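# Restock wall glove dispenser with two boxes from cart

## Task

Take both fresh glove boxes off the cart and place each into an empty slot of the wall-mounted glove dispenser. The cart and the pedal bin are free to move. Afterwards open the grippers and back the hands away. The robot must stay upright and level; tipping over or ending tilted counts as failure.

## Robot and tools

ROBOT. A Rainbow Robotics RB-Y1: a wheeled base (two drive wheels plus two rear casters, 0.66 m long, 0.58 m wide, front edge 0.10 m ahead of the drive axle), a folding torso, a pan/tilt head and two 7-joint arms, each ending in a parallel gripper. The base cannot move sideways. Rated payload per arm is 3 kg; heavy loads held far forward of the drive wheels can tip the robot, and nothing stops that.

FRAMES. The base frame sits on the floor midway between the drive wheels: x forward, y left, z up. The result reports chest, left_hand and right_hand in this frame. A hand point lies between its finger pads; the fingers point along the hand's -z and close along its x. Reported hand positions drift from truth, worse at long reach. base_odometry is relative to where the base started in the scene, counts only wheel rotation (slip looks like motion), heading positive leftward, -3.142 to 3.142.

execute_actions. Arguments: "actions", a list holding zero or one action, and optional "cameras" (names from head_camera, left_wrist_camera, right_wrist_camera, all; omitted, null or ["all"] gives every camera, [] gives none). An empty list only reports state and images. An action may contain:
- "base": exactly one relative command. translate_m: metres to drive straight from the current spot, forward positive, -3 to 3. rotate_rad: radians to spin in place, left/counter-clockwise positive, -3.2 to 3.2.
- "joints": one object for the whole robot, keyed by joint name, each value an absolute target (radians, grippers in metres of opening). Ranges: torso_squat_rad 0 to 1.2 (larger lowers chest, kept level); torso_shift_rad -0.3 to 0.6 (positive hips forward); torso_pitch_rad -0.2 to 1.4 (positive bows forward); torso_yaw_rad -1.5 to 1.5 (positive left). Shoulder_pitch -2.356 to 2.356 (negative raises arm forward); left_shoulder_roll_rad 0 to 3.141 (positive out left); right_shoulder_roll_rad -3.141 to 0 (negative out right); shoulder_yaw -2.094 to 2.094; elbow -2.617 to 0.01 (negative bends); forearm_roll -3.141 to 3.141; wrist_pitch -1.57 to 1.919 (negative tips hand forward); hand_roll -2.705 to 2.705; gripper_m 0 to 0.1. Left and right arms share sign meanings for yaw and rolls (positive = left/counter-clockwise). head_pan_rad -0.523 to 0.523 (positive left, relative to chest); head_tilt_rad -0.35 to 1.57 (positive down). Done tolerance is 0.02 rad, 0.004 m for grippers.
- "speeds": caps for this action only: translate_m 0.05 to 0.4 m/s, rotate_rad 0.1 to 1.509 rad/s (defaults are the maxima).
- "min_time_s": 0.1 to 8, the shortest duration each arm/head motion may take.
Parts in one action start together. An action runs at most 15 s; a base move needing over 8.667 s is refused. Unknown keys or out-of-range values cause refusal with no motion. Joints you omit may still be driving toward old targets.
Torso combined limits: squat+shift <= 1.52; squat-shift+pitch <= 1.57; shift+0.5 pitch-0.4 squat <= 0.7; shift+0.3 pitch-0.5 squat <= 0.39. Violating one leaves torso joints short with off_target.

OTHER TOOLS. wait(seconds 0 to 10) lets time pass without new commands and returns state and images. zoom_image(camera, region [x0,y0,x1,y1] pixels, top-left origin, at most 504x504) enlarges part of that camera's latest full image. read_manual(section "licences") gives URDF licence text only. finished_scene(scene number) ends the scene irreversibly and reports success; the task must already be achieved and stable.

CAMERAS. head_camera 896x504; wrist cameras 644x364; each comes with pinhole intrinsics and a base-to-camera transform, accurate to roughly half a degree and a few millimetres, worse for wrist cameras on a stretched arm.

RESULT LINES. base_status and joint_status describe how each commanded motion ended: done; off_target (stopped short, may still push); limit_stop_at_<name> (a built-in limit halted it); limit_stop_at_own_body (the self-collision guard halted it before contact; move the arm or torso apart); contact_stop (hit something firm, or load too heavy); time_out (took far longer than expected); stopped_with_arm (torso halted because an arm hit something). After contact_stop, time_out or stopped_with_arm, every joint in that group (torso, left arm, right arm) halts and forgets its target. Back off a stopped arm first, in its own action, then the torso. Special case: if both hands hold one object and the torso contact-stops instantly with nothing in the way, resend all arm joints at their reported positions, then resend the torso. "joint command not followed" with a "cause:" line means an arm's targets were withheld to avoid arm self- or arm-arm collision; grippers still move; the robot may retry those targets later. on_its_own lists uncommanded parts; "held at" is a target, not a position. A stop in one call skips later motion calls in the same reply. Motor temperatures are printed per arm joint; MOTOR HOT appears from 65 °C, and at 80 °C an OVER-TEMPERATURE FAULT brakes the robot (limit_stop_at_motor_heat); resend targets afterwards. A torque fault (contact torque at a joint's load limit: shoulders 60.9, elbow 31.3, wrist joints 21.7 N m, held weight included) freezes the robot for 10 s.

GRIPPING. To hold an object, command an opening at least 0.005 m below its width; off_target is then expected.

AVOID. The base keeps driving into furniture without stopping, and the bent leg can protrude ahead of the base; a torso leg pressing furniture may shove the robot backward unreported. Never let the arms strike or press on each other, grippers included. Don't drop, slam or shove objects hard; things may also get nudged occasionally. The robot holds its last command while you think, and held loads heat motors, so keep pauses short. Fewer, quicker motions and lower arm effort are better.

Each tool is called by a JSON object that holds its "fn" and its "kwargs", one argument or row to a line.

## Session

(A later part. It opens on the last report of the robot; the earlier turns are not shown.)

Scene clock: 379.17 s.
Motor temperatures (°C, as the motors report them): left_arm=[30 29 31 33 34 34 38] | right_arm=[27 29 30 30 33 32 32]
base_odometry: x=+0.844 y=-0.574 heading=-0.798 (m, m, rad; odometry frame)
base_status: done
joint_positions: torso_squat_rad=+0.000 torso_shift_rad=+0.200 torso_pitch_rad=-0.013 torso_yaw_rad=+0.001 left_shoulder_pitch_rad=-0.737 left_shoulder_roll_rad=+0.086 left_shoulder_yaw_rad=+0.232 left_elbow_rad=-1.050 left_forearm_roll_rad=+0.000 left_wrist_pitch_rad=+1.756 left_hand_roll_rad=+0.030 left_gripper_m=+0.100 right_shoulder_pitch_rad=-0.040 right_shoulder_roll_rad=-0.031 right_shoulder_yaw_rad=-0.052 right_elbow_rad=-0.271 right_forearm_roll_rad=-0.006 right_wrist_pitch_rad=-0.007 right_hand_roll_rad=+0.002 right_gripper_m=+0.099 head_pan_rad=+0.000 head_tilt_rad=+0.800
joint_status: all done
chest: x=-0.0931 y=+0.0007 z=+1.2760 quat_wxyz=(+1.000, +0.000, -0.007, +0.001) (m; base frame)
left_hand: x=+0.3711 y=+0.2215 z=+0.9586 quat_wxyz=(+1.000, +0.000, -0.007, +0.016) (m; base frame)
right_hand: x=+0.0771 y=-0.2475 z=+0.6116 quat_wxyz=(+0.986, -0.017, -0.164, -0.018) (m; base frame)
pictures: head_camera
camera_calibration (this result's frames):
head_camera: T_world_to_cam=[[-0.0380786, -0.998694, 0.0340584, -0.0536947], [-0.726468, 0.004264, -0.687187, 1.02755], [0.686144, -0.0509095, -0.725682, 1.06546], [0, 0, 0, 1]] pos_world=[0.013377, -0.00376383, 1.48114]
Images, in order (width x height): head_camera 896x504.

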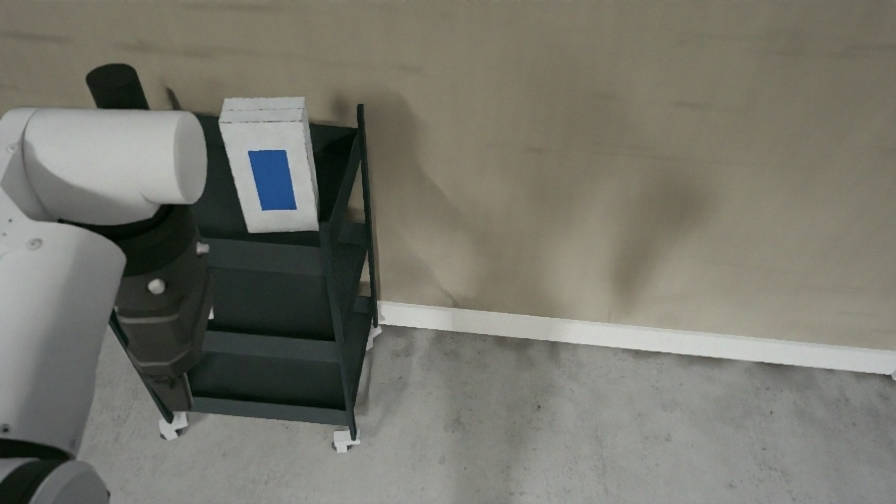

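{"fn": "execute_actions", "kwargs": {
  "actions": [
    {"base":{"translate_m":0.47},"speeds":{"translate_m":0.25},"joints":{"left_hand_roll_rad":0.0}}
  ],
  "cameras": ["head_camera","left_wrist_camera"]
}}

Scene clock: 388.50 s.
Motor temperatures (°C, as the motors report them): left_arm=[30 29 31 33 34 34 38] | right_arm=[27 29 30 30 33 32 32]
base_odometry: x=+1.172 y=-0.911 heading=-0.799 (m, m, rad; odometry frame)
base_status: done
joint_positions: torso_squat_rad=+0.000 torso_shift_rad=+0.200 torso_pitch_rad=-0.013 torso_yaw_rad=+0.001 left_shoulder_pitch_rad=-0.737 left_shoulder_roll_rad=+0.086 left_shoulder_yaw_rad=+0.232 left_elbow_rad=-1.050 left_forearm_roll_rad=+0.000 left_wrist_pitch_rad=+1.756 left_hand_roll_rad=+0.000 left_gripper_m=+0.100 right_shoulder_pitch_rad=-0.040 right_shoulder_roll_rad=-0.031 right_shoulder_yaw_rad=-0.052 right_elbow_rad=-0.271 right_forearm_roll_rad=-0.006 right_wrist_pitch_rad=-0.007 right_hand_roll_rad=+0.002 right_gripper_m=+0.099 head_pan_rad=+0.000 head_tilt_rad=+0.800
joint_status: all done
chest: x=-0.0931 y=+0.0007 z=+1.2759 quat_wxyz=(+1.000, +0.000, -0.007, +0.001) (m; base frame)
left_hand: x=+0.3711 y=+0.2215 z=+0.9586 quat_wxyz=(+1.000, +0.000, -0.007, +0.001) (m; base frame)
right_hand: x=+0.0771 y=-0.2475 z=+0.6116 quat_wxyz=(+0.986, -0.017, -0.164, -0.018) (m; base frame)
pictures: head_camera, left_wrist_camera
camera_calibration (this result's frames):
head_camera: T_world_to_cam=[[-0.0380794, -0.998694, 0.0340576, -0.0536919], [-0.726453, 0.00426398, -0.687203, 1.0276], [0.68616, -0.0509095, -0.725667, 1.06541], [0, 0, 0, 1]] pos_world=[0.0134128, -0.00376384, 1.48113]
left_wrist_camera: T_world_to_cam=[[0.999682, -0.00674574, 0.0243034, -0.392716], [-0.0211962, -0.746944, 0.664549, -0.438743], [0.0136704, -0.664853, -0.746849, 0.948169], [0, 0, 0, 1]] pos_world=[0.37033, 0.300028, 1.00925]
Images, in order (width x height): head_camera 896x504, left_wrist_camera 644x364.

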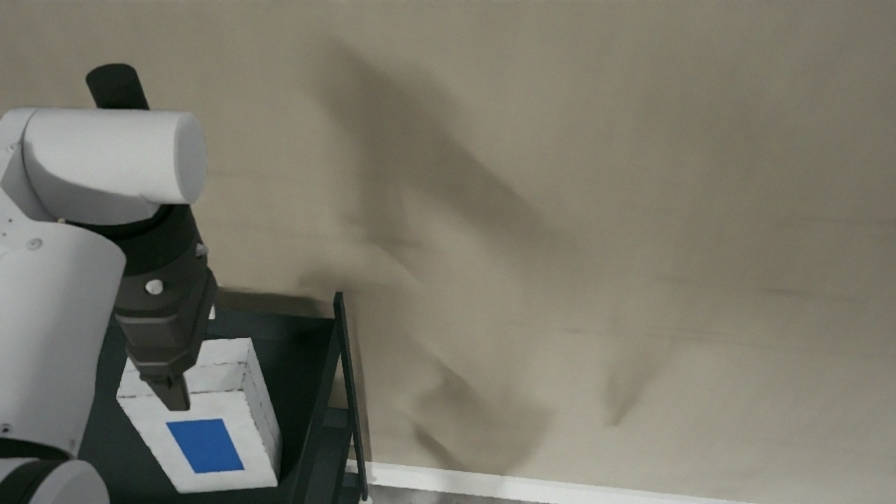

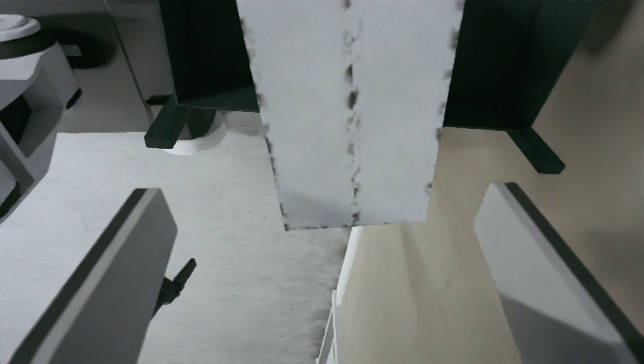

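{"fn": "execute_actions", "kwargs": {
  "actions": [
    {"base":{"rotate_rad":0.07},"joints":{"left_hand_roll_rad":-0.07}}
  ],
  "cameras": []
}}

{"fn": "execute_actions", "kwargs": {
  "actions": [
    {"base":{"translate_m":0.015},"speeds":{"translate_m":0.05}}
  ],
  "cameras": ["left_wrist_camera"]
}}

Scene clock: 396.93 s.
Motor temperatures (°C, as the motors report them): left_arm=[30 29 31 33 34 34 38] | right_arm=[27 29 30 30 33 32 32]
base_odometry: x=+1.172 y=-0.911 heading=-0.730 (m, m, rad; odometry frame)
base_status: done
joint_positions: torso_squat_rad=+0.000 torso_shift_rad=+0.200 torso_pitch_rad=-0.013 torso_yaw_rad=+0.001 left_shoulder_pitch_rad=-0.737 left_shoulder_roll_rad=+0.086 left_shoulder_yaw_rad=+0.232 left_elbow_rad=-1.050 left_forearm_roll_rad=+0.000 left_wrist_pitch_rad=+1.756 left_hand_roll_rad=-0.070 left_gripper_m=+0.100 right_shoulder_pitch_rad=-0.040 right_shoulder_roll_rad=-0.031 right_shoulder_yaw_rad=-0.052 right_elbow_rad=-0.271 right_forearm_roll_rad=-0.006 right_wrist_pitch_rad=-0.007 right_hand_roll_rad=+0.002 right_gripper_m=+0.099 head_pan_rad=+0.000 head_tilt_rad=+0.800
joint_status: all done
chest: x=-0.0931 y=+0.0007 z=+1.2759 quat_wxyz=(+1.000, +0.000, -0.007, +0.001) (m; base frame)
left_hand: x=+0.3711 y=+0.2215 z=+0.9586 quat_wxyz=(+0.999, +0.000, -0.007, -0.034) (m; base frame)
right_hand: x=+0.0771 y=-0.2475 z=+0.6116 quat_wxyz=(+0.986, -0.017, -0.164, -0.018) (m; base frame)
pictures: none
No camera images: the call's "cameras" was empty. Leave "cameras" out to get every camera's image.

Scene clock: 398.33 s.
Motor temperatures (°C, as the motors report them): left_arm=[30 29 31 33 34 34 38] | right_arm=[27 29 30 30 33 32 32]
base_odometry: x=+1.183 y=-0.921 heading=-0.730 (m, m, rad; odometry frame)
base_status: done
joint_positions: torso_squat_rad=+0.000 torso_shift_rad=+0.200 torso_pitch_rad=-0.014 torso_yaw_rad=+0.001 left_shoulder_pitch_rad=-0.737 left_shoulder_roll_rad=+0.086 left_shoulder_yaw_rad=+0.232 left_elbow_rad=-1.050 left_forearm_roll_rad=+0.000 left_wrist_pitch_rad=+1.756 left_hand_roll_rad=-0.070 left_gripper_m=+0.100 right_shoulder_pitch_rad=-0.040 right_shoulder_roll_rad=-0.031 right_shoulder_yaw_rad=-0.052 right_elbow_rad=-0.271 right_forearm_roll_rad=-0.006 right_wrist_pitch_rad=-0.007 right_hand_roll_rad=+0.002 right_gripper_m=+0.099 head_pan_rad=+0.000 head_tilt_rad=+0.800
joint_status: not commanded
chest: x=-0.0931 y=+0.0007 z=+1.2760 quat_wxyz=(+1.000, +0.000, -0.007, +0.001) (m; base frame)
left_hand: x=+0.3711 y=+0.2215 z=+0.9587 quat_wxyz=(+0.999, +0.000, -0.007, -0.034) (m; base frame)
right_hand: x=+0.0771 y=-0.2475 z=+0.6116 quat_wxyz=(+0.986, -0.017, -0.164, -0.018) (m; base frame)
pictures: left_wrist_camera
camera_calibration (this result's frames):
left_wrist_camera: T_world_to_cam=[[0.99676, -0.0766487, 0.0243745, -0.376178], [-0.0734653, -0.744261, 0.663836, -0.419283], [-0.0327412, -0.663476, -0.74748, 0.965723], [0, 0, 0, 1]] pos_world=[0.375776, 0.299845, 1.00936]
Images, in order (width x height): left_wrist_camera 644x364.

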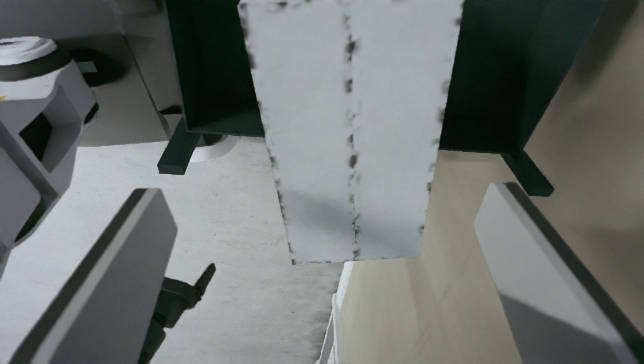

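{"fn": "execute_actions", "kwargs": {
  "actions": [
    {"joints":{"torso_shift_rad":0.26}}
  ],
  "cameras": []
}}

{"fn": "execute_actions", "kwargs": {
  "actions": [
    {"joints":{"torso_squat_rad":0.47}}
  ],
  "cameras": []
}}

{"fn": "execute_actions", "kwargs": {
  "actions": [
    {"joints":{"left_gripper_m":0.03}}
  ],
  "cameras": []
}}

{"fn": "execute_actions", "kwargs": {
  "actions": [
    {"joints":{"torso_squat_rad":0,"torso_shift_rad":0.2,"left_shoulder_pitch_rad":-1.091,"left_shoulder_roll_rad":0.183,"left_shoulder_yaw_rad":0.308,"left_elbow_rad":-0.965,"left_wrist_pitch_rad":1.9,"head_tilt_rad":0.6},"min_time_s":2.5}
  ],
  "cameras": ["head_camera"]
}}

Scene clock: 411.60 s.
Motor temperatures (°C, as the motors report them): left_arm=[30 29 31 33 34 34 38] | right_arm=[27 29 30 30 33 32 32]
base_odometry: x=+1.183 y=-0.921 heading=-0.730 (m, m, rad; odometry frame)
base_status: not commanded
joint_positions: torso_squat_rad=+0.000 torso_shift_rad=+0.260 torso_pitch_rad=-0.013 torso_yaw_rad=+0.001 left_shoulder_pitch_rad=-0.737 left_shoulder_roll_rad=+0.086 left_shoulder_yaw_rad=+0.232 left_elbow_rad=-1.050 left_forearm_roll_rad=+0.000 left_wrist_pitch_rad=+1.756 left_hand_roll_rad=-0.070 left_gripper_m=+0.100 right_shoulder_pitch_rad=-0.040 right_shoulder_roll_rad=-0.031 right_shoulder_yaw_rad=-0.052 right_elbow_rad=-0.271 right_forearm_roll_rad=-0.006 right_wrist_pitch_rad=-0.007 right_hand_roll_rad=+0.002 right_gripper_m=+0.099 head_pan_rad=+0.000 head_tilt_rad=+0.800
joint_status: all done
chest: x=-0.0522 y=+0.0007 z=+1.2664 quat_wxyz=(+1.000, +0.000, -0.007, +0.001) (m; base frame)
left_hand: x=+0.4120 y=+0.2214 z=+0.9490 quat_wxyz=(+0.999, +0.000, -0.007, -0.034) (m; base frame)
right_hand: x=+0.1179 y=-0.2475 z=+0.6020 quat_wxyz=(+0.986, -0.017, -0.164, -0.018) (m; base frame)
pictures: none
No camera images: the call's "cameras" was empty. Leave "cameras" out to get every camera's image.

Scene clock: 414.03 s.
Motor temperatures (°C, as the motors report them): left_arm=[30 29 31 33 34 34 38] | right_arm=[27 29 30 30 33 32 32]
base_odometry: x=+1.183 y=-0.921 heading=-0.730 (m, m, rad; odometry frame)
base_status: not commanded
joint_positions: torso_squat_rad=+0.470 torso_shift_rad=+0.260 torso_pitch_rad=-0.014 torso_yaw_rad=+0.001 left_shoulder_pitch_rad=-0.738 left_shoulder_roll_rad=+0.086 left_shoulder_yaw_rad=+0.232 left_elbow_rad=-1.050 left_forearm_roll_rad=+0.000 left_wrist_pitch_rad=+1.756 left_hand_roll_rad=-0.070 left_gripper_m=+0.100 right_shoulder_pitch_rad=-0.040 right_shoulder_roll_rad=-0.031 right_shoulder_yaw_rad=-0.052 right_elbow_rad=-0.271 right_forearm_roll_rad=-0.006 right_wrist_pitch_rad=-0.007 right_hand_roll_rad=+0.002 right_gripper_m=+0.099 head_pan_rad=+0.000 head_tilt_rad=+0.800
joint_status: all done
chest: x=-0.0719 y=+0.0006 z=+1.1930 quat_wxyz=(+1.000, +0.000, -0.007, +0.001) (m; base frame)
left_hand: x=+0.3926 y=+0.2213 z=+0.8760 quat_wxyz=(+0.999, +0.000, -0.007, -0.034) (m; base frame)
right_hand: x=+0.0985 y=-0.2476 z=+0.5288 quat_wxyz=(+0.986, -0.017, -0.164, -0.018) (m; base frame)
pictures: none
No camera images: the call's "cameras" was empty. Leave "cameras" out to get every camera's image.

Scene clock: 415.23 s.
Motor temperatures (°C, as the motors report them): left_arm=[30 29 31 33 34 34 38] | right_arm=[27 29 30 30 33 32 32]
base_odometry: x=+1.183 y=-0.921 heading=-0.730 (m, m, rad; odometry frame)
base_status: not commanded
joint_positions: torso_squat_rad=+0.470 torso_shift_rad=+0.260 torso_pitch_rad=-0.014 torso_yaw_rad=+0.001 left_shoulder_pitch_rad=-0.738 left_shoulder_roll_rad=+0.086 left_shoulder_yaw_rad=+0.232 left_elbow_rad=-1.050 left_forearm_roll_rad=+0.000 left_wrist_pitch_rad=+1.756 left_hand_roll_rad=-0.070 left_gripper_m=+0.063 right_shoulder_pitch_rad=-0.040 right_shoulder_roll_rad=-0.031 right_shoulder_yaw_rad=-0.052 right_elbow_rad=-0.271 right_forearm_roll_rad=-0.006 right_wrist_pitch_rad=-0.007 right_hand_roll_rad=+0.002 right_gripper_m=+0.099 head_pan_rad=+0.000 head_tilt_rad=+0.800
joint_status: left_gripper_m off_target (ended at +0.063, target +0.030)
chest: x=-0.0718 y=+0.0006 z=+1.1930 quat_wxyz=(+1.000, +0.000, -0.007, +0.001) (m; base frame)
left_hand: x=+0.3926 y=+0.2213 z=+0.8760 quat_wxyz=(+0.999, +0.000, -0.007, -0.034) (m; base frame)
right_hand: x=+0.0985 y=-0.2476 z=+0.5287 quat_wxyz=(+0.986, -0.017, -0.164, -0.018) (m; base frame)
pictures: none
No camera images: the call's "cameras" was empty. Leave "cameras" out to get every camera's image.

Scene clock: 418.03 s.
Motor temperatures (°C, as the motors report them): left_arm=[30 29 31 33 34 34 38] | right_arm=[27 29 30 30 33 32 32]
base_odometry: x=+1.183 y=-0.921 heading=-0.730 (m, m, rad; odometry frame)
base_status: not commanded
joint_positions: torso_squat_rad=+0.000 torso_shift_rad=+0.200 torso_pitch_rad=-0.013 torso_yaw_rad=+0.001 left_shoulder_pitch_rad=-1.090 left_shoulder_roll_rad=+0.183 left_shoulder_yaw_rad=+0.308 left_elbow_rad=-0.965 left_forearm_roll_rad=+0.000 left_wrist_pitch_rad=+1.900 left_hand_roll_rad=-0.070 left_gripper_m=+0.063 right_shoulder_pitch_rad=-0.040 right_shoulder_roll_rad=-0.031 right_shoulder_yaw_rad=-0.052 right_elbow_rad=-0.271 right_forearm_roll_rad=-0.006 right_wrist_pitch_rad=-0.007 right_hand_roll_rad=+0.002 right_gripper_m=+0.099 head_pan_rad=+0.000 head_tilt_rad=+0.600
joint_status: all done
chest: x=-0.0930 y=+0.0007 z=+1.2759 quat_wxyz=(+1.000, +0.000, -0.007, +0.001) (m; base frame)
left_hand: x=+0.4383 y=+0.2215 z=+1.1131 quat_wxyz=(+0.997, +0.003, -0.071, -0.034) (m; base frame)
right_hand: x=+0.0771 y=-0.2475 z=+0.6116 quat_wxyz=(+0.986, -0.017, -0.164, -0.018) (m; base frame)
pictures: head_camera
camera_calibration (this result's frames):
head_camera: T_world_to_cam=[[-0.0440078, -0.998704, 0.0255579, -0.0415607], [-0.57558, 0.00443625, -0.817733, 1.23147], [0.81656, -0.0506973, -0.575029, 0.852577], [0, 0, 0, 1]] pos_world=[0.0108008, -0.00374665, 1.49833]
Images, in order (width x height): head_camera 896x504.

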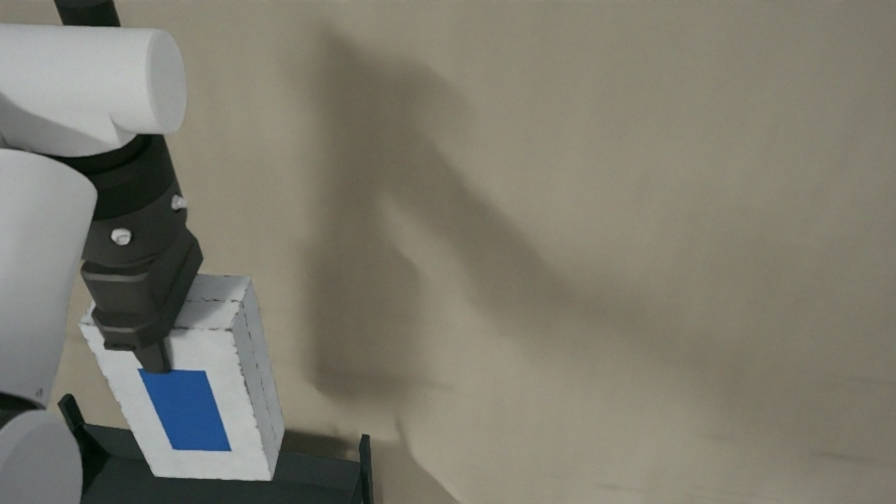

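{"fn": "execute_actions", "kwargs": {
  "actions": [
    {"base":{"translate_m":-0.25},"joints":{"torso_shift_rad":-0.004,"left_hand_roll_rad":-0.03}}
  ],
  "cameras": []
}}

{"fn": "execute_actions", "kwargs": {
  "actions": [
    {"base":{"rotate_rad":1.905},"speeds":{"rotate_rad":1.0}}
  ],
  "cameras": []
}}

{"fn": "execute_actions", "kwargs": {
  "actions": [
    {"base":{"translate_m":2.118}}
  ],
  "cameras": []
}}

{"fn": "execute_actions", "kwargs": {
  "actions": [
    {"base":{"rotate_rad":-0.525},"joints":{"head_tilt_rad":0.6,"head_pan_rad":0.25}}
  ],
  "cameras": ["head_camera"]
}}

Scene clock: 430.43 s.
Motor temperatures (°C, as the motors report them): left_arm=[30 29 31 33 34 33 38] | right_arm=[27 29 30 30 33 32 32]
base_odometry: x=+0.997 y=-0.754 heading=-0.728 (m, m, rad; odometry frame)
base_status: done
joint_positions: torso_squat_rad=+0.000 torso_shift_rad=-0.004 torso_pitch_rad=-0.014 torso_yaw_rad=+0.001 left_shoulder_pitch_rad=-1.091 left_shoulder_roll_rad=+0.183 left_shoulder_yaw_rad=+0.308 left_elbow_rad=-0.965 left_forearm_roll_rad=+0.000 left_wrist_pitch_rad=+1.900 left_hand_roll_rad=-0.030 left_gripper_m=+0.063 right_shoulder_pitch_rad=-0.040 right_shoulder_roll_rad=-0.031 right_shoulder_yaw_rad=-0.052 right_elbow_rad=-0.271 right_forearm_roll_rad=-0.006 right_wrist_pitch_rad=-0.007 right_hand_roll_rad=+0.002 right_gripper_m=+0.099 head_pan_rad=+0.000 head_tilt_rad=+0.600
joint_status: all done
chest: x=-0.2350 y=+0.0007 z=+1.2899 quat_wxyz=(+1.000, +0.000, -0.007, +0.001) (m; base frame)
left_hand: x=+0.2964 y=+0.2216 z=+1.1274 quat_wxyz=(+0.997, +0.001, -0.072, -0.014) (m; base frame)
right_hand: x=-0.0647 y=-0.2475 z=+0.6256 quat_wxyz=(+0.986, -0.017, -0.164, -0.018) (m; base frame)
pictures: none
No camera images: the call's "cameras" was empty. Leave "cameras" out to get every camera's image.

Scene clock: 434.80 s.
Motor temperatures (°C, as the motors report them): left_arm=[30 29 31 33 34 33 38] | right_arm=[27 29 30 30 33 32 32]
base_odometry: x=+0.996 y=-0.754 heading=+1.177 (m, m, rad; odometry frame)
base_status: done
joint_positions: torso_squat_rad=+0.000 torso_shift_rad=-0.004 torso_pitch_rad=-0.014 torso_yaw_rad=+0.001 left_shoulder_pitch_rad=-1.091 left_shoulder_roll_rad=+0.183 left_shoulder_yaw_rad=+0.308 left_elbow_rad=-0.965 left_forearm_roll_rad=+0.000 left_wrist_pitch_rad=+1.900 left_hand_roll_rad=-0.030 left_gripper_m=+0.063 right_shoulder_pitch_rad=-0.040 right_shoulder_roll_rad=-0.031 right_shoulder_yaw_rad=-0.052 right_elbow_rad=-0.271 right_forearm_roll_rad=-0.006 right_wrist_pitch_rad=-0.007 right_hand_roll_rad=+0.002 right_gripper_m=+0.099 head_pan_rad=+0.000 head_tilt_rad=+0.600
joint_status: not commanded
chest: x=-0.2350 y=+0.0007 z=+1.2899 quat_wxyz=(+1.000, +0.000, -0.007, +0.001) (m; base frame)
left_hand: x=+0.2964 y=+0.2216 z=+1.1274 quat_wxyz=(+0.997, +0.001, -0.072, -0.014) (m; base frame)
right_hand: x=-0.0648 y=-0.2475 z=+0.6256 quat_wxyz=(+0.986, -0.017, -0.164, -0.018) (m; base frame)
pictures: none
No camera images: the call's "cameras" was empty. Leave "cameras" out to get every camera's image.

Scene clock: 441.77 s.
Motor temperatures (°C, as the motors report them): left_arm=[31 29 31 33 34 33 38] | right_arm=[27 29 30 30 33 32 32]
base_odometry: x=+1.808 y=+1.202 heading=+1.178 (m, m, rad; odometry frame)
base_status: done
joint_positions: torso_squat_rad=+0.000 torso_shift_rad=-0.004 torso_pitch_rad=-0.013 torso_yaw_rad=+0.001 left_shoulder_pitch_rad=-1.091 left_shoulder_roll_rad=+0.183 left_shoulder_yaw_rad=+0.308 left_elbow_rad=-0.965 left_forearm_roll_rad=+0.000 left_wrist_pitch_rad=+1.900 left_hand_roll_rad=-0.030 left_gripper_m=+0.063 right_shoulder_pitch_rad=-0.040 right_shoulder_roll_rad=-0.031 right_shoulder_yaw_rad=-0.052 right_elbow_rad=-0.271 right_forearm_roll_rad=-0.006 right_wrist_pitch_rad=-0.007 right_hand_roll_rad=+0.002 right_gripper_m=+0.099 head_pan_rad=+0.000 head_tilt_rad=+0.600
joint_status: not commanded
chest: x=-0.2349 y=+0.0007 z=+1.2899 quat_wxyz=(+1.000, +0.000, -0.007, +0.001) (m; base frame)
left_hand: x=+0.2965 y=+0.2216 z=+1.1273 quat_wxyz=(+0.997, +0.001, -0.071, -0.014) (m; base frame)
right_hand: x=-0.0648 y=-0.2475 z=+0.6255 quat_wxyz=(+0.986, -0.017, -0.164, -0.018) (m; base frame)
pictures: none
No camera images: the call's "cameras" was empty. Leave "cameras" out to get every camera's image.

Scene clock: 444.17 s.
Motor temperatures (°C, as the motors report them): left_arm=[31 29 31 33 34 33 38] | right_arm=[27 29 30 30 33 32 32]
base_odometry: x=+1.808 y=+1.202 heading=+0.654 (m, m, rad; odometry frame)
base_status: done
joint_positions: torso_squat_rad=+0.000 torso_shift_rad=-0.004 torso_pitch_rad=-0.013 torso_yaw_rad=+0.001 left_shoulder_pitch_rad=-1.091 left_shoulder_roll_rad=+0.183 left_shoulder_yaw_rad=+0.308 left_elbow_rad=-0.965 left_forearm_roll_rad=+0.000 left_wrist_pitch_rad=+1.900 left_hand_roll_rad=-0.030 left_gripper_m=+0.063 right_shoulder_pitch_rad=-0.040 right_shoulder_roll_rad=-0.031 right_shoulder_yaw_rad=-0.052 right_elbow_rad=-0.271 right_forearm_roll_rad=-0.006 right_wrist_pitch_rad=-0.007 right_hand_roll_rad=+0.002 right_gripper_m=+0.099 head_pan_rad=+0.250 head_tilt_rad=+0.600
joint_status: all done
chest: x=-0.2349 y=+0.0007 z=+1.2899 quat_wxyz=(+1.000, +0.000, -0.007, +0.001) (m; base frame)
left_hand: x=+0.2965 y=+0.2216 z=+1.1273 quat_wxyz=(+0.997, +0.001, -0.071, -0.014) (m; base frame)
right_hand: x=-0.0648 y=-0.2475 z=+0.6255 quat_wxyz=(+0.986, -0.017, -0.164, -0.018) (m; base frame)
pictures: head_camera
camera_calibration (this result's frames):
head_camera: T_world_to_cam=[[0.204336, -0.978473, 0.0289237, 0.000401674], [-0.558447, -0.140787, -0.817506, 1.16469], [0.80398, 0.150893, -0.575193, 0.97383], [0, 0, 0, 1]] pos_world=[-0.132606, 0.0174207, 1.51227]
Images, in order (width x height): head_camera 896x504.

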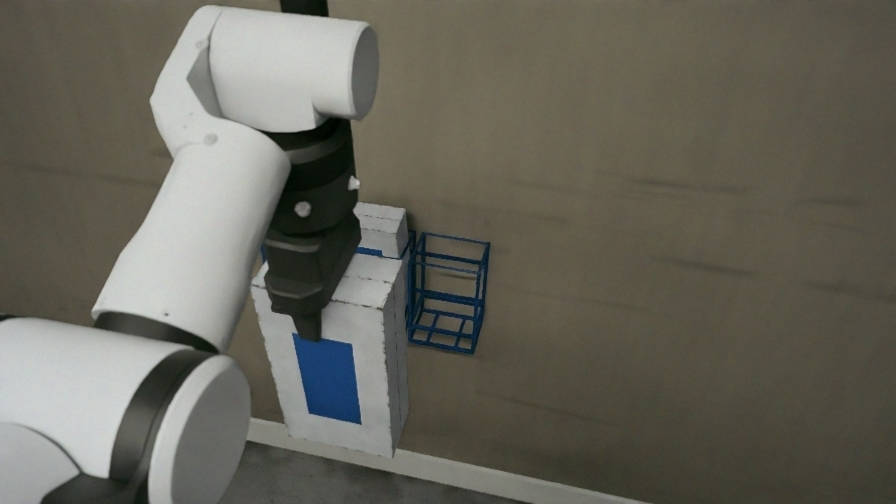

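{"fn": "execute_actions", "kwargs": {
  "actions": [
    {"base":{"rotate_rad":-0.022},"joints":{"head_tilt_rad":0.8,"head_pan_rad":0.3}}
  ],
  "cameras": []
}}

{"fn": "execute_actions", "kwargs": {
  "actions": [
    {"base":{"translate_m":0.49},"speeds":{"translate_m":0.2}}
  ],
  "cameras": []
}}

{"fn": "execute_actions", "kwargs": {
  "actions": [
    {"joints":{"torso_squat_rad":0.5,"head_tilt_rad":0.7}}
  ],
  "cameras": ["head_camera"]
}}

{"fn": "zoom_image", "kwargs": {
  "camera": "head_camera",
  "region": [260, 250, 520, 430]
}}

Scene clock: 453.97 s.
Motor temperatures (°C, as the motors report them): left_arm=[31 29 31 33 34 33 38] | right_arm=[27 29 30 30 33 32 32]
base_odometry: x=+1.808 y=+1.202 heading=+0.633 (m, m, rad; odometry frame)
base_status: done
joint_positions: torso_squat_rad=+0.000 torso_shift_rad=-0.004 torso_pitch_rad=-0.013 torso_yaw_rad=+0.001 left_shoulder_pitch_rad=-1.091 left_shoulder_roll_rad=+0.183 left_shoulder_yaw_rad=+0.308 left_elbow_rad=-0.965 left_forearm_roll_rad=+0.000 left_wrist_pitch_rad=+1.900 left_hand_roll_rad=-0.030 left_gripper_m=+0.063 right_shoulder_pitch_rad=-0.040 right_shoulder_roll_rad=-0.031 right_shoulder_yaw_rad=-0.052 right_elbow_rad=-0.271 right_forearm_roll_rad=-0.006 right_wrist_pitch_rad=-0.007 right_hand_roll_rad=+0.002 right_gripper_m=+0.099 head_pan_rad=+0.300 head_tilt_rad=+0.800
joint_status: all done
chest: x=-0.2349 y=+0.0008 z=+1.2899 quat_wxyz=(+1.000, +0.000, -0.007, +0.001) (m; base frame)
left_hand: x=+0.2965 y=+0.2216 z=+1.1273 quat_wxyz=(+0.997, +0.001, -0.071, -0.014) (m; base frame)
right_hand: x=-0.0648 y=-0.2475 z=+0.6256 quat_wxyz=(+0.986, -0.017, -0.164, -0.018) (m; base frame)
pictures: none
No camera images: the call's "cameras" was empty. Leave "cameras" out to get every camera's image.

Scene clock: 457.50 s.
Motor temperatures (°C, as the motors report them): left_arm=[31 29 31 33 34 33 38] | right_arm=[27 29 30 30 33 32 32]
base_odometry: x=+2.203 y=+1.491 heading=+0.631 (m, m, rad; odometry frame)
base_status: done
joint_positions: torso_squat_rad=+0.000 torso_shift_rad=-0.004 torso_pitch_rad=-0.013 torso_yaw_rad=+0.001 left_shoulder_pitch_rad=-1.091 left_shoulder_roll_rad=+0.183 left_shoulder_yaw_rad=+0.308 left_elbow_rad=-0.965 left_forearm_roll_rad=+0.000 left_wrist_pitch_rad=+1.900 left_hand_roll_rad=-0.030 left_gripper_m=+0.063 right_shoulder_pitch_rad=-0.040 right_shoulder_roll_rad=-0.031 right_shoulder_yaw_rad=-0.052 right_elbow_rad=-0.271 right_forearm_roll_rad=-0.006 right_wrist_pitch_rad=-0.007 right_hand_roll_rad=+0.002 right_gripper_m=+0.099 head_pan_rad=+0.300 head_tilt_rad=+0.800
joint_status: not commanded
chest: x=-0.2349 y=+0.0008 z=+1.2899 quat_wxyz=(+1.000, +0.000, -0.007, +0.001) (m; base frame)
left_hand: x=+0.2965 y=+0.2216 z=+1.1273 quat_wxyz=(+0.997, +0.001, -0.071, -0.014) (m; base frame)
right_hand: x=-0.0648 y=-0.2475 z=+0.6256 quat_wxyz=(+0.986, -0.017, -0.164, -0.018) (m; base frame)
pictures: none
No camera images: the call's "cameras" was empty. Leave "cameras" out to get every camera's image.

Scene clock: 460.03 s.
Motor temperatures (°C, as the motors report them): left_arm=[31 30 31 33 34 33 38] | right_arm=[27 29 30 30 33 32 32]
base_odometry: x=+2.203 y=+1.491 heading=+0.631 (m, m, rad; odometry frame)
base_status: not commanded
joint_positions: torso_squat_rad=+0.500 torso_shift_rad=-0.004 torso_pitch_rad=-0.014 torso_yaw_rad=+0.001 left_shoulder_pitch_rad=-1.091 left_shoulder_roll_rad=+0.183 left_shoulder_yaw_rad=+0.308 left_elbow_rad=-0.965 left_forearm_roll_rad=+0.000 left_wrist_pitch_rad=+1.900 left_hand_roll_rad=-0.030 left_gripper_m=+0.063 right_shoulder_pitch_rad=-0.040 right_shoulder_roll_rad=-0.031 right_shoulder_yaw_rad=-0.052 right_elbow_rad=-0.271 right_forearm_roll_rad=-0.006 right_wrist_pitch_rad=-0.007 right_hand_roll_rad=+0.002 right_gripper_m=+0.099 head_pan_rad=+0.300 head_tilt_rad=+0.700
joint_status: all done
chest: x=-0.2347 y=+0.0007 z=+1.2042 quat_wxyz=(+1.000, +0.000, -0.007, +0.001) (m; base frame)
left_hand: x=+0.2968 y=+0.2215 z=+1.0417 quat_wxyz=(+0.997, +0.001, -0.072, -0.014) (m; base frame)
right_hand: x=-0.0644 y=-0.2476 z=+0.5399 quat_wxyz=(+0.986, -0.017, -0.164, -0.018) (m; base frame)
pictures: head_camera
camera_calibration (this result's frames):
head_camera: T_world_to_cam=[[0.2556, -0.966182, 0.0340637, 0.00661102], [-0.625796, -0.192203, -0.755935, 0.993795], [0.736918, 0.1719, -0.65376, 1.0203], [0, 0, 0, 1]] pos_world=[-0.131656, 0.022008, 1.41805]
Images, in order (width x height): head_camera 896x504.

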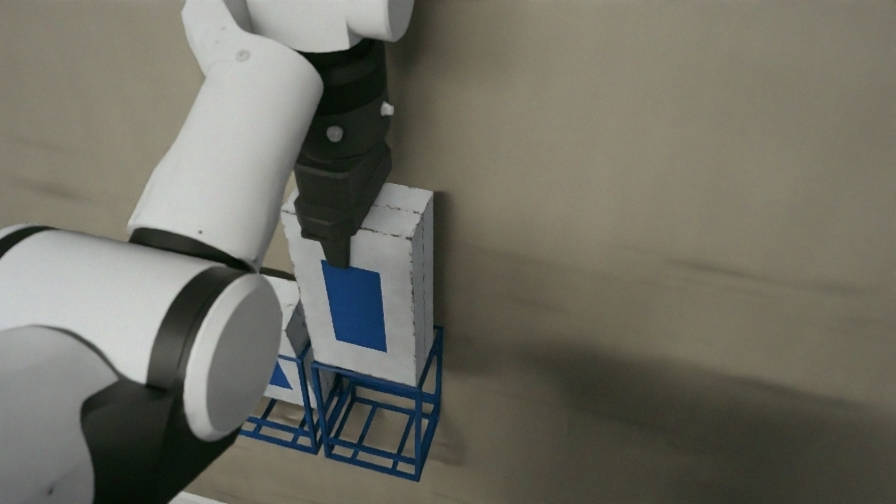

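Region (260, 250, 520, 430) of head_camera's 896x504 image, scaled by 1.938, with more detail than that image has; it fills the top 349 rows of this view, and the rest is white.

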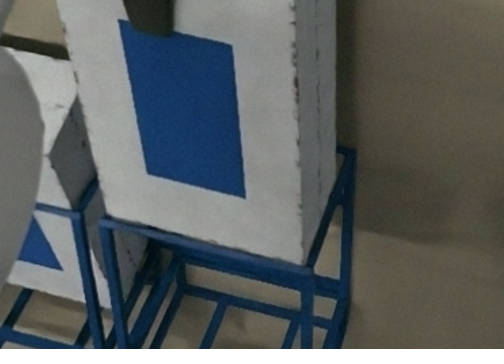

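{"fn": "execute_actions", "kwargs": {
  "actions": [
    {"base":{"translate_m":0.022},"speeds":{"translate_m":0.05}}
  ],
  "cameras": []
}}

{"fn": "execute_actions", "kwargs": {
  "actions": [
    {"joints":{"torso_squat_rad":0.7}}
  ],
  "cameras": ["head_camera"]
}}

{"fn": "zoom_image", "kwargs": {
  "camera": "head_camera",
  "region": [260, 250, 520, 430]
}}

Scene clock: 469.40 s.
Motor temperatures (°C, as the motors report them): left_arm=[31 30 31 33 34 33 38] | right_arm=[27 29 30 30 33 32 32]
base_odometry: x=+2.221 y=+1.504 heading=+0.631 (m, m, rad; odometry frame)
base_status: done
joint_positions: torso_squat_rad=+0.500 torso_shift_rad=-0.004 torso_pitch_rad=-0.013 torso_yaw_rad=+0.001 left_shoulder_pitch_rad=-1.091 left_shoulder_roll_rad=+0.183 left_shoulder_yaw_rad=+0.308 left_elbow_rad=-0.965 left_forearm_roll_rad=+0.000 left_wrist_pitch_rad=+1.900 left_hand_roll_rad=-0.030 left_gripper_m=+0.063 right_shoulder_pitch_rad=-0.040 right_shoulder_roll_rad=-0.031 right_shoulder_yaw_rad=-0.052 right_elbow_rad=-0.271 right_forearm_roll_rad=-0.006 right_wrist_pitch_rad=-0.007 right_hand_roll_rad=+0.002 right_gripper_m=+0.099 head_pan_rad=+0.300 head_tilt_rad=+0.700
joint_status: not commanded
chest: x=-0.2346 y=+0.0007 z=+1.2042 quat_wxyz=(+1.000, +0.000, -0.007, +0.001) (m; base frame)
left_hand: x=+0.2969 y=+0.2215 z=+1.0416 quat_wxyz=(+0.997, +0.001, -0.071, -0.014) (m; base frame)
right_hand: x=-0.0644 y=-0.2475 z=+0.5399 quat_wxyz=(+0.986, -0.017, -0.164, -0.018) (m; base frame)
pictures: none
No camera images: the call's "cameras" was empty. Leave "cameras" out to get every camera's image.

Scene clock: 471.00 s.
Motor temperatures (°C, as the motors report them): left_arm=[31 30 31 33 34 33 38] | right_arm=[27 29 30 30 33 32 32]
base_odometry: x=+2.221 y=+1.504 heading=+0.631 (m, m, rad; odometry frame)
base_status: not commanded
joint_positions: torso_squat_rad=+0.670 torso_shift_rad=-0.007 torso_pitch_rad=-0.021 torso_yaw_rad=+0.002 left_shoulder_pitch_rad=-1.099 left_shoulder_roll_rad=+0.189 left_shoulder_yaw_rad=+0.308 left_elbow_rad=-0.970 left_forearm_roll_rad=-0.001 left_wrist_pitch_rad=+1.900 left_hand_roll_rad=-0.030 left_gripper_m=+0.064 right_shoulder_pitch_rad=-0.040 right_shoulder_roll_rad=-0.031 right_shoulder_yaw_rad=-0.052 right_elbow_rad=-0.271 right_forearm_roll_rad=-0.006 right_wrist_pitch_rad=-0.007 right_hand_roll_rad=+0.002 right_gripper_m=+0.099 head_pan_rad=+0.300 head_tilt_rad=+0.700
joint_status: torso_squat_rad contact_stop (moved +0.170 of +0.200)
on_its_own: torso_squat_rad is held at +0.670, not at your +0.700, since a contact_stop
chest: x=-0.2384 y=+0.0005 z=+1.1386 quat_wxyz=(+1.000, +0.000, -0.011, +0.001) (m; base frame)
left_hand: x=+0.2970 y=+0.2238 z=+0.9868 quat_wxyz=(+0.996, +0.003, -0.083, -0.013) (m; base frame)
right_hand: x=-0.0627 y=-0.2473 z=+0.4755 quat_wxyz=(+0.986, -0.017, -0.168, -0.018) (m; base frame)
pictures: head_camera
camera_calibration (this result's frames):
head_camera: T_world_to_cam=[[0.256323, -0.965931, 0.0357135, 0.00791721], [-0.619649, -0.192565, -0.76089, 0.94891], [0.741845, 0.172904, -0.647897, 0.974679], [0, 0, 0, 1]] pos_world=[-0.137099, 0.0218482, 1.35323]
Images, in order (width x height): head_camera 896x504.

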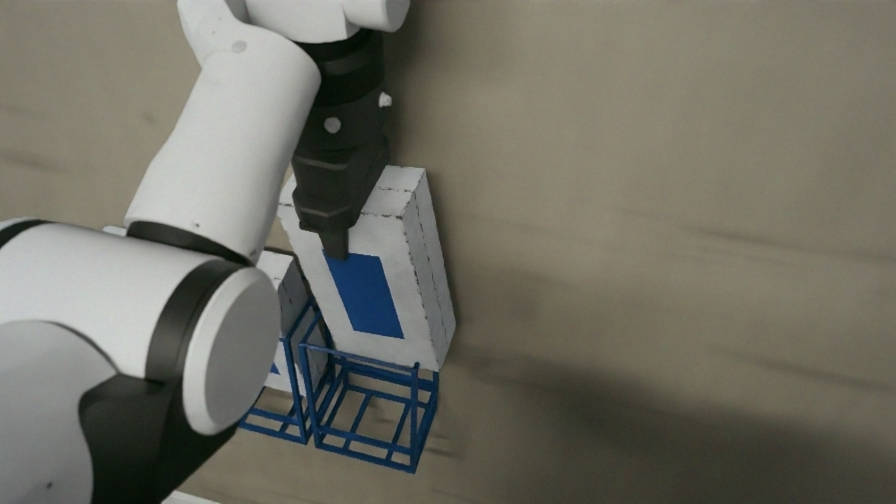

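Region (260, 250, 520, 430) of head_camera's 896x504 image, scaled by 1.938, with more detail than that image has; it fills the top 349 rows of this view, and the rest is white.

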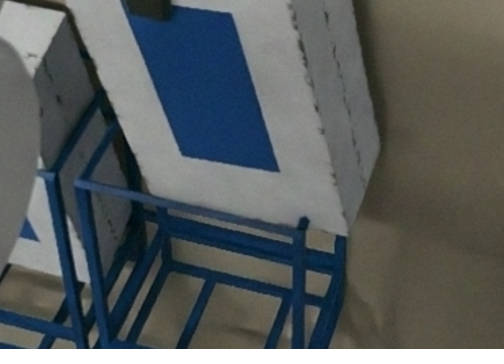

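{"fn": "execute_actions", "kwargs": {
  "actions": [
    {"joints":{"torso_squat_rad":0.56}}
  ],
  "cameras": []
}}

{"fn": "execute_actions", "kwargs": {
  "actions": [
    {"base":{"rotate_rad":0.1},"speeds":{"rotate_rad":0.1},"joints":{"left_hand_roll_rad":-0.1}}
  ],
  "cameras": []
}}

{"fn": "execute_actions", "kwargs": {
  "actions": [
    {"base":{"translate_m":0.015},"speeds":{"translate_m":0.05}}
  ],
  "cameras": ["head_camera"]
}}

{"fn": "zoom_image", "kwargs": {
  "camera": "head_camera",
  "region": [260, 250, 520, 430]
}}

Scene clock: 479.97 s.
Motor temperatures (°C, as the motors report them): left_arm=[30 30 31 33 34 33 38] | right_arm=[27 29 30 30 33 32 32]
base_odometry: x=+2.221 y=+1.504 heading=+0.631 (m, m, rad; odometry frame)
base_status: not commanded
joint_positions: torso_squat_rad=+0.560 torso_shift_rad=-0.006 torso_pitch_rad=-0.018 torso_yaw_rad=+0.002 left_shoulder_pitch_rad=-1.091 left_shoulder_roll_rad=+0.183 left_shoulder_yaw_rad=+0.308 left_elbow_rad=-0.965 left_forearm_roll_rad=+0.000 left_wrist_pitch_rad=+1.900 left_hand_roll_rad=-0.030 left_gripper_m=+0.064 right_shoulder_pitch_rad=-0.040 right_shoulder_roll_rad=-0.031 right_shoulder_yaw_rad=-0.052 right_elbow_rad=-0.271 right_forearm_roll_rad=-0.006 right_wrist_pitch_rad=-0.007 right_hand_roll_rad=+0.002 right_gripper_m=+0.099 head_pan_rad=+0.300 head_tilt_rad=+0.700
joint_status: all done
chest: x=-0.2372 y=+0.0006 z=+1.1829 quat_wxyz=(+1.000, +0.000, -0.009, +0.001) (m; base frame)
left_hand: x=+0.2951 y=+0.2220 z=+1.0235 quat_wxyz=(+0.997, +0.001, -0.074, -0.014) (m; base frame)
right_hand: x=-0.0635 y=-0.2474 z=+0.5194 quat_wxyz=(+0.986, -0.017, -0.166, -0.018) (m; base frame)
pictures: none
No camera images: the call's "cameras" was empty. Leave "cameras" out to get every camera's image.

Scene clock: 481.93 s.
Motor temperatures (°C, as the motors report them): left_arm=[30 30 31 33 34 33 38] | right_arm=[27 29 30 30 33 32 32]
base_odometry: x=+2.221 y=+1.504 heading=+0.729 (m, m, rad; odometry frame)
base_status: done
joint_positions: torso_squat_rad=+0.560 torso_shift_rad=-0.006 torso_pitch_rad=-0.018 torso_yaw_rad=+0.002 left_shoulder_pitch_rad=-1.091 left_shoulder_roll_rad=+0.183 left_shoulder_yaw_rad=+0.308 left_elbow_rad=-0.965 left_forearm_roll_rad=+0.000 left_wrist_pitch_rad=+1.900 left_hand_roll_rad=-0.100 left_gripper_m=+0.064 right_shoulder_pitch_rad=-0.040 right_shoulder_roll_rad=-0.031 right_shoulder_yaw_rad=-0.052 right_elbow_rad=-0.271 right_forearm_roll_rad=-0.006 right_wrist_pitch_rad=-0.007 right_hand_roll_rad=+0.002 right_gripper_m=+0.099 head_pan_rad=+0.300 head_tilt_rad=+0.700
joint_status: all done
chest: x=-0.2372 y=+0.0006 z=+1.1829 quat_wxyz=(+1.000, +0.000, -0.009, +0.001) (m; base frame)
left_hand: x=+0.2950 y=+0.2220 z=+1.0234 quat_wxyz=(+0.996, +0.004, -0.074, -0.049) (m; base frame)
right_hand: x=-0.0635 y=-0.2474 z=+0.5195 quat_wxyz=(+0.986, -0.017, -0.166, -0.018) (m; base frame)
pictures: none
No camera images: the call's "cameras" was empty. Leave "cameras" out to get every camera's image.

Scene clock: 483.40 s.
Motor temperatures (°C, as the motors report them): left_arm=[30 30 31 33 34 33 38] | right_arm=[27 29 30 30 33 32 32]
base_odometry: x=+2.232 y=+1.514 heading=+0.730 (m, m, rad; odometry frame)
base_status: done
joint_positions: torso_squat_rad=+0.560 torso_shift_rad=-0.006 torso_pitch_rad=-0.019 torso_yaw_rad=+0.002 left_shoulder_pitch_rad=-1.091 left_shoulder_roll_rad=+0.183 left_shoulder_yaw_rad=+0.308 left_elbow_rad=-0.965 left_forearm_roll_rad=+0.000 left_wrist_pitch_rad=+1.900 left_hand_roll_rad=-0.100 left_gripper_m=+0.064 right_shoulder_pitch_rad=-0.040 right_shoulder_roll_rad=-0.031 right_shoulder_yaw_rad=-0.052 right_elbow_rad=-0.271 right_forearm_roll_rad=-0.006 right_wrist_pitch_rad=-0.007 right_hand_roll_rad=+0.002 right_gripper_m=+0.099 head_pan_rad=+0.300 head_tilt_rad=+0.700
joint_status: not commanded
chest: x=-0.2372 y=+0.0006 z=+1.1829 quat_wxyz=(+1.000, +0.000, -0.009, +0.001) (m; base frame)
left_hand: x=+0.2950 y=+0.2219 z=+1.0234 quat_wxyz=(+0.996, +0.004, -0.074, -0.049) (m; base frame)
right_hand: x=-0.0634 y=-0.2474 z=+0.5195 quat_wxyz=(+0.986, -0.017, -0.166, -0.018) (m; base frame)
pictures: head_camera
camera_calibration (this result's frames):
head_camera: T_world_to_cam=[[0.256116, -0.966001, 0.035303, 0.00659055], [-0.621818, -0.192605, -0.759109, 0.980801], [0.7401, 0.172468, -0.650006, 1.00461], [0, 0, 0, 1]] pos_world=[-0.135319, 0.0220106, 1.3973]
Images, in order (width x height): head_camera 896x504.

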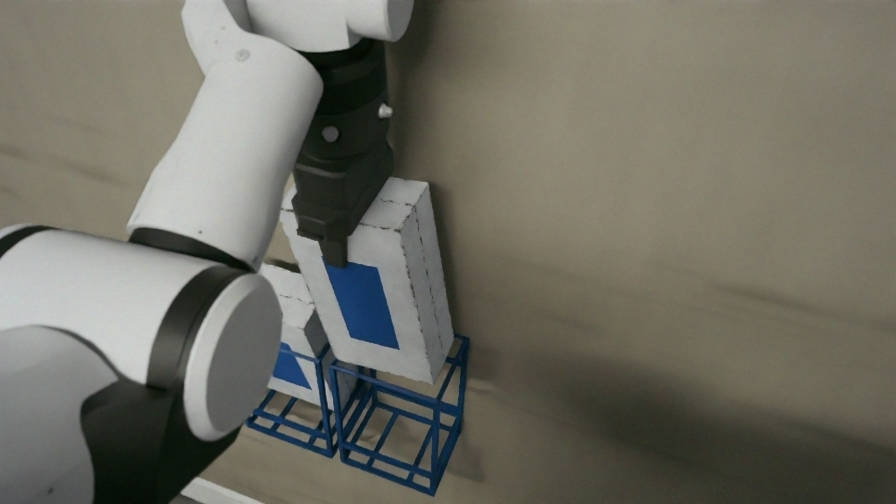

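Region (260, 250, 520, 430) of head_camera's 896x504 image, scaled by 1.938, with more detail than that image has; it fills the top 349 rows of this view, and the rest is white.

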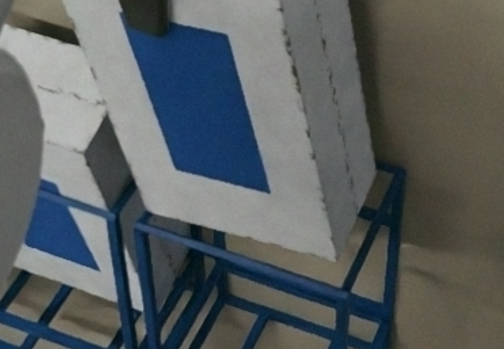

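{"fn": "execute_actions", "kwargs": {
  "actions": [
    {"base":{"translate_m":0.012},"speeds":{"translate_m":0.05}}
  ],
  "cameras": []
}}

{"fn": "execute_actions", "kwargs": {
  "actions": [
    {"joints":{"torso_squat_rad":0.7}}
  ],
  "cameras": ["head_camera"]
}}

{"fn": "zoom_image", "kwargs": {
  "camera": "head_camera",
  "region": [260, 250, 520, 430]
}}

Scene clock: 491.67 s.
Motor temperatures (°C, as the motors report them): left_arm=[31 30 31 33 34 33 38] | right_arm=[27 29 30 30 33 32 32]
base_odometry: x=+2.241 y=+1.522 heading=+0.731 (m, m, rad; odometry frame)
base_status: done
joint_positions: torso_squat_rad=+0.560 torso_shift_rad=-0.006 torso_pitch_rad=-0.019 torso_yaw_rad=+0.002 left_shoulder_pitch_rad=-1.091 left_shoulder_roll_rad=+0.183 left_shoulder_yaw_rad=+0.308 left_elbow_rad=-0.965 left_forearm_roll_rad=+0.000 left_wrist_pitch_rad=+1.900 left_hand_roll_rad=-0.100 left_gripper_m=+0.064 right_shoulder_pitch_rad=-0.040 right_shoulder_roll_rad=-0.031 right_shoulder_yaw_rad=-0.052 right_elbow_rad=-0.271 right_forearm_roll_rad=-0.006 right_wrist_pitch_rad=-0.007 right_hand_roll_rad=+0.002 right_gripper_m=+0.099 head_pan_rad=+0.300 head_tilt_rad=+0.700
joint_status: not commanded
chest: x=-0.2372 y=+0.0006 z=+1.1829 quat_wxyz=(+1.000, +0.000, -0.009, +0.001) (m; base frame)
left_hand: x=+0.2950 y=+0.2220 z=+1.0233 quat_wxyz=(+0.996, +0.004, -0.074, -0.049) (m; base frame)
right_hand: x=-0.0634 y=-0.2474 z=+0.5195 quat_wxyz=(+0.986, -0.017, -0.166, -0.018) (m; base frame)
pictures: none
No camera images: the call's "cameras" was empty. Leave "cameras" out to get every camera's image.

Scene clock: 492.93 s.
Motor temperatures (°C, as the motors report them): left_arm=[31 30 31 33 34 33 38] | right_arm=[27 29 30 30 33 32 32]
base_odometry: x=+2.241 y=+1.522 heading=+0.731 (m, m, rad; odometry frame)
base_status: not commanded
joint_positions: torso_squat_rad=+0.700 torso_shift_rad=-0.006 torso_pitch_rad=-0.019 torso_yaw_rad=+0.002 left_shoulder_pitch_rad=-1.091 left_shoulder_roll_rad=+0.183 left_shoulder_yaw_rad=+0.308 left_elbow_rad=-0.965 left_forearm_roll_rad=+0.000 left_wrist_pitch_rad=+1.900 left_hand_roll_rad=-0.100 left_gripper_m=+0.064 right_shoulder_pitch_rad=-0.040 right_shoulder_roll_rad=-0.031 right_shoulder_yaw_rad=-0.052 right_elbow_rad=-0.271 right_forearm_roll_rad=-0.006 right_wrist_pitch_rad=-0.007 right_hand_roll_rad=+0.002 right_gripper_m=+0.099 head_pan_rad=+0.300 head_tilt_rad=+0.700
joint_status: all done
chest: x=-0.2370 y=+0.0006 z=+1.1253 quat_wxyz=(+1.000, +0.000, -0.009, +0.001) (m; base frame)
left_hand: x=+0.2952 y=+0.2215 z=+0.9657 quat_wxyz=(+0.996, +0.004, -0.074, -0.049) (m; base frame)
right_hand: x=-0.0631 y=-0.2475 z=+0.4619 quat_wxyz=(+0.986, -0.017, -0.167, -0.018) (m; base frame)
pictures: head_camera
camera_calibration (this result's frames):
head_camera: T_world_to_cam=[[0.25608, -0.966008, 0.0353819, 0.00843011], [-0.62163, -0.192598, -0.759264, 0.937361], [0.74027, 0.172438, -0.64982, 0.966793], [0, 0, 0, 1]] pos_world=[-0.135155, 0.0219656, 1.33965]
Images, in order (width x height): head_camera 896x504.

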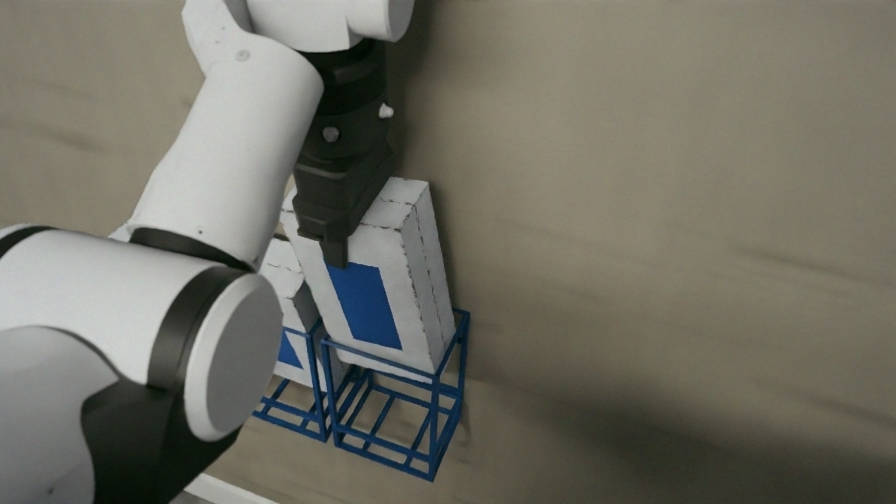

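Region (260, 250, 520, 430) of head_camera's 896x504 image, scaled by 1.938, with more detail than that image has; it fills the top 349 rows of this view, and the rest is white.

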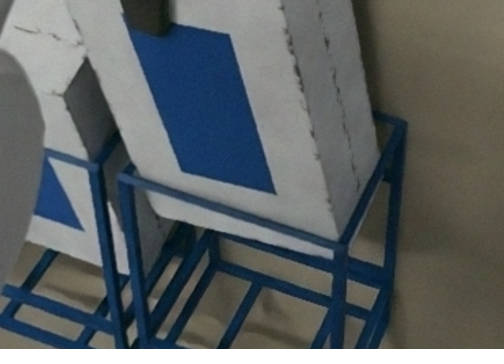

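{"fn": "execute_actions", "kwargs": {
  "actions": [
    {"base":{"rotate_rad":-0.04},"speeds":{"rotate_rad":0.1},"joints":{"left_hand_roll_rad":-0.06}}
  ],
  "cameras": []
}}

{"fn": "execute_actions", "kwargs": {
  "actions": [
    {"base":{"translate_m":-0.012},"speeds":{"translate_m":0.05},"joints":{"torso_squat_rad":0.78}}
  ],
  "cameras": []
}}

{"fn": "execute_actions", "kwargs": {
  "actions": [
    {"base":{"rotate_rad":-0.04},"speeds":{"rotate_rad":0.1},"joints":{"left_hand_roll_rad":-0.02}}
  ],
  "cameras": ["head_camera"]
}}

Scene clock: 501.20 s.
Motor temperatures (°C, as the motors report them): left_arm=[31 30 31 33 34 33 38] | right_arm=[27 29 30 30 33 32 32]
base_odometry: x=+2.241 y=+1.522 heading=+0.693 (m, m, rad; odometry frame)
base_status: done
joint_positions: torso_squat_rad=+0.700 torso_shift_rad=-0.006 torso_pitch_rad=-0.019 torso_yaw_rad=+0.002 left_shoulder_pitch_rad=-1.091 left_shoulder_roll_rad=+0.183 left_shoulder_yaw_rad=+0.308 left_elbow_rad=-0.965 left_forearm_roll_rad=+0.000 left_wrist_pitch_rad=+1.900 left_hand_roll_rad=-0.060 left_gripper_m=+0.064 right_shoulder_pitch_rad=-0.040 right_shoulder_roll_rad=-0.031 right_shoulder_yaw_rad=-0.052 right_elbow_rad=-0.271 right_forearm_roll_rad=-0.006 right_wrist_pitch_rad=-0.007 right_hand_roll_rad=+0.002 right_gripper_m=+0.099 head_pan_rad=+0.300 head_tilt_rad=+0.700
joint_status: all done
chest: x=-0.2370 y=+0.0006 z=+1.1253 quat_wxyz=(+1.000, +0.000, -0.009, +0.001) (m; base frame)
left_hand: x=+0.2952 y=+0.2220 z=+0.9657 quat_wxyz=(+0.997, +0.002, -0.074, -0.029) (m; base frame)
right_hand: x=-0.0631 y=-0.2475 z=+0.4619 quat_wxyz=(+0.986, -0.017, -0.167, -0.018) (m; base frame)
pictures: none
No camera images: the call's "cameras" was empty. Leave "cameras" out to get every camera's image.

Scene clock: 502.30 s.
Motor temperatures (°C, as the motors report them): left_arm=[31 30 31 33 34 33 38] | right_arm=[27 29 30 30 33 32 32]
base_odometry: x=+2.232 y=+1.514 heading=+0.695 (m, m, rad; odometry frame)
base_status: done
joint_positions: torso_squat_rad=+0.780 torso_shift_rad=-0.006 torso_pitch_rad=-0.019 torso_yaw_rad=+0.002 left_shoulder_pitch_rad=-1.091 left_shoulder_roll_rad=+0.183 left_shoulder_yaw_rad=+0.308 left_elbow_rad=-0.965 left_forearm_roll_rad=+0.000 left_wrist_pitch_rad=+1.900 left_hand_roll_rad=-0.060 left_gripper_m=+0.064 right_shoulder_pitch_rad=-0.040 right_shoulder_roll_rad=-0.031 right_shoulder_yaw_rad=-0.052 right_elbow_rad=-0.271 right_forearm_roll_rad=-0.006 right_wrist_pitch_rad=-0.007 right_hand_roll_rad=+0.002 right_gripper_m=+0.099 head_pan_rad=+0.300 head_tilt_rad=+0.700
joint_status: all done
chest: x=-0.2368 y=+0.0006 z=+1.0875 quat_wxyz=(+1.000, +0.000, -0.009, +0.001) (m; base frame)
left_hand: x=+0.2955 y=+0.2219 z=+0.9279 quat_wxyz=(+0.997, +0.002, -0.074, -0.029) (m; base frame)
right_hand: x=-0.0628 y=-0.2476 z=+0.4241 quat_wxyz=(+0.986, -0.017, -0.167, -0.018) (m; base frame)
pictures: none
No camera images: the call's "cameras" was empty. Leave "cameras" out to get every camera's image.

Scene clock: 503.33 s.
Motor temperatures (°C, as the motors report them): left_arm=[31 30 31 33 34 33 38] | right_arm=[27 29 30 30 33 32 32]
base_odometry: x=+2.232 y=+1.515 heading=+0.657 (m, m, rad; odometry frame)
base_status: done
joint_positions: torso_squat_rad=+0.780 torso_shift_rad=-0.006 torso_pitch_rad=-0.019 torso_yaw_rad=+0.002 left_shoulder_pitch_rad=-1.091 left_shoulder_roll_rad=+0.184 left_shoulder_yaw_rad=+0.308 left_elbow_rad=-0.965 left_forearm_roll_rad=+0.000 left_wrist_pitch_rad=+1.900 left_hand_roll_rad=-0.020 left_gripper_m=+0.064 right_shoulder_pitch_rad=-0.040 right_shoulder_roll_rad=-0.031 right_shoulder_yaw_rad=-0.052 right_elbow_rad=-0.271 right_forearm_roll_rad=-0.006 right_wrist_pitch_rad=-0.007 right_hand_roll_rad=+0.002 right_gripper_m=+0.099 head_pan_rad=+0.300 head_tilt_rad=+0.700
joint_status: all done
chest: x=-0.2367 y=+0.0006 z=+1.0875 quat_wxyz=(+1.000, +0.000, -0.009, +0.001) (m; base frame)
left_hand: x=+0.2955 y=+0.2224 z=+0.9280 quat_wxyz=(+0.997, +0.001, -0.074, -0.008) (m; base frame)
right_hand: x=-0.0628 y=-0.2476 z=+0.4241 quat_wxyz=(+0.986, -0.017, -0.167, -0.018) (m; base frame)
pictures: head_camera
camera_calibration (this result's frames):
head_camera: T_world_to_cam=[[0.256127, -0.965994, 0.0354281, 0.00966425], [-0.621689, -0.19268, -0.759195, 0.908784], [0.740204, 0.172425, -0.649898, 0.942129], [0, 0, 0, 1]] pos_world=[-0.134862, 0.0219938, 1.30189]
Images, in order (width x height): head_camera 896x504.

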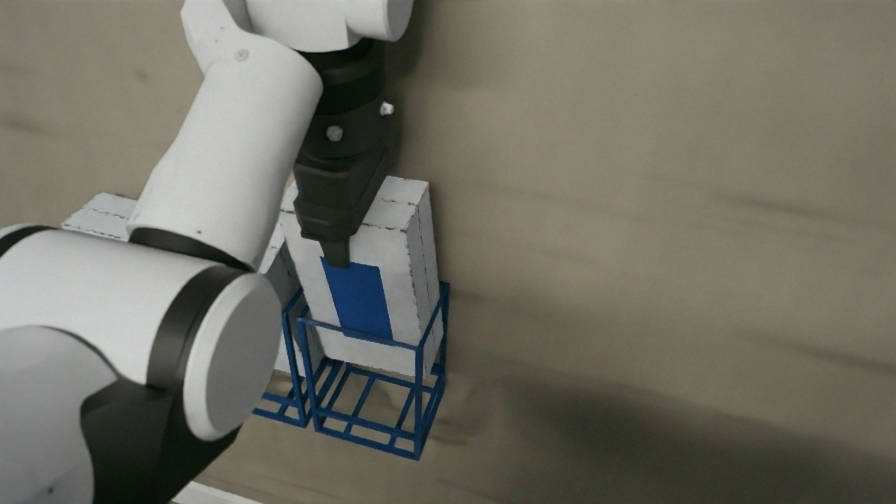

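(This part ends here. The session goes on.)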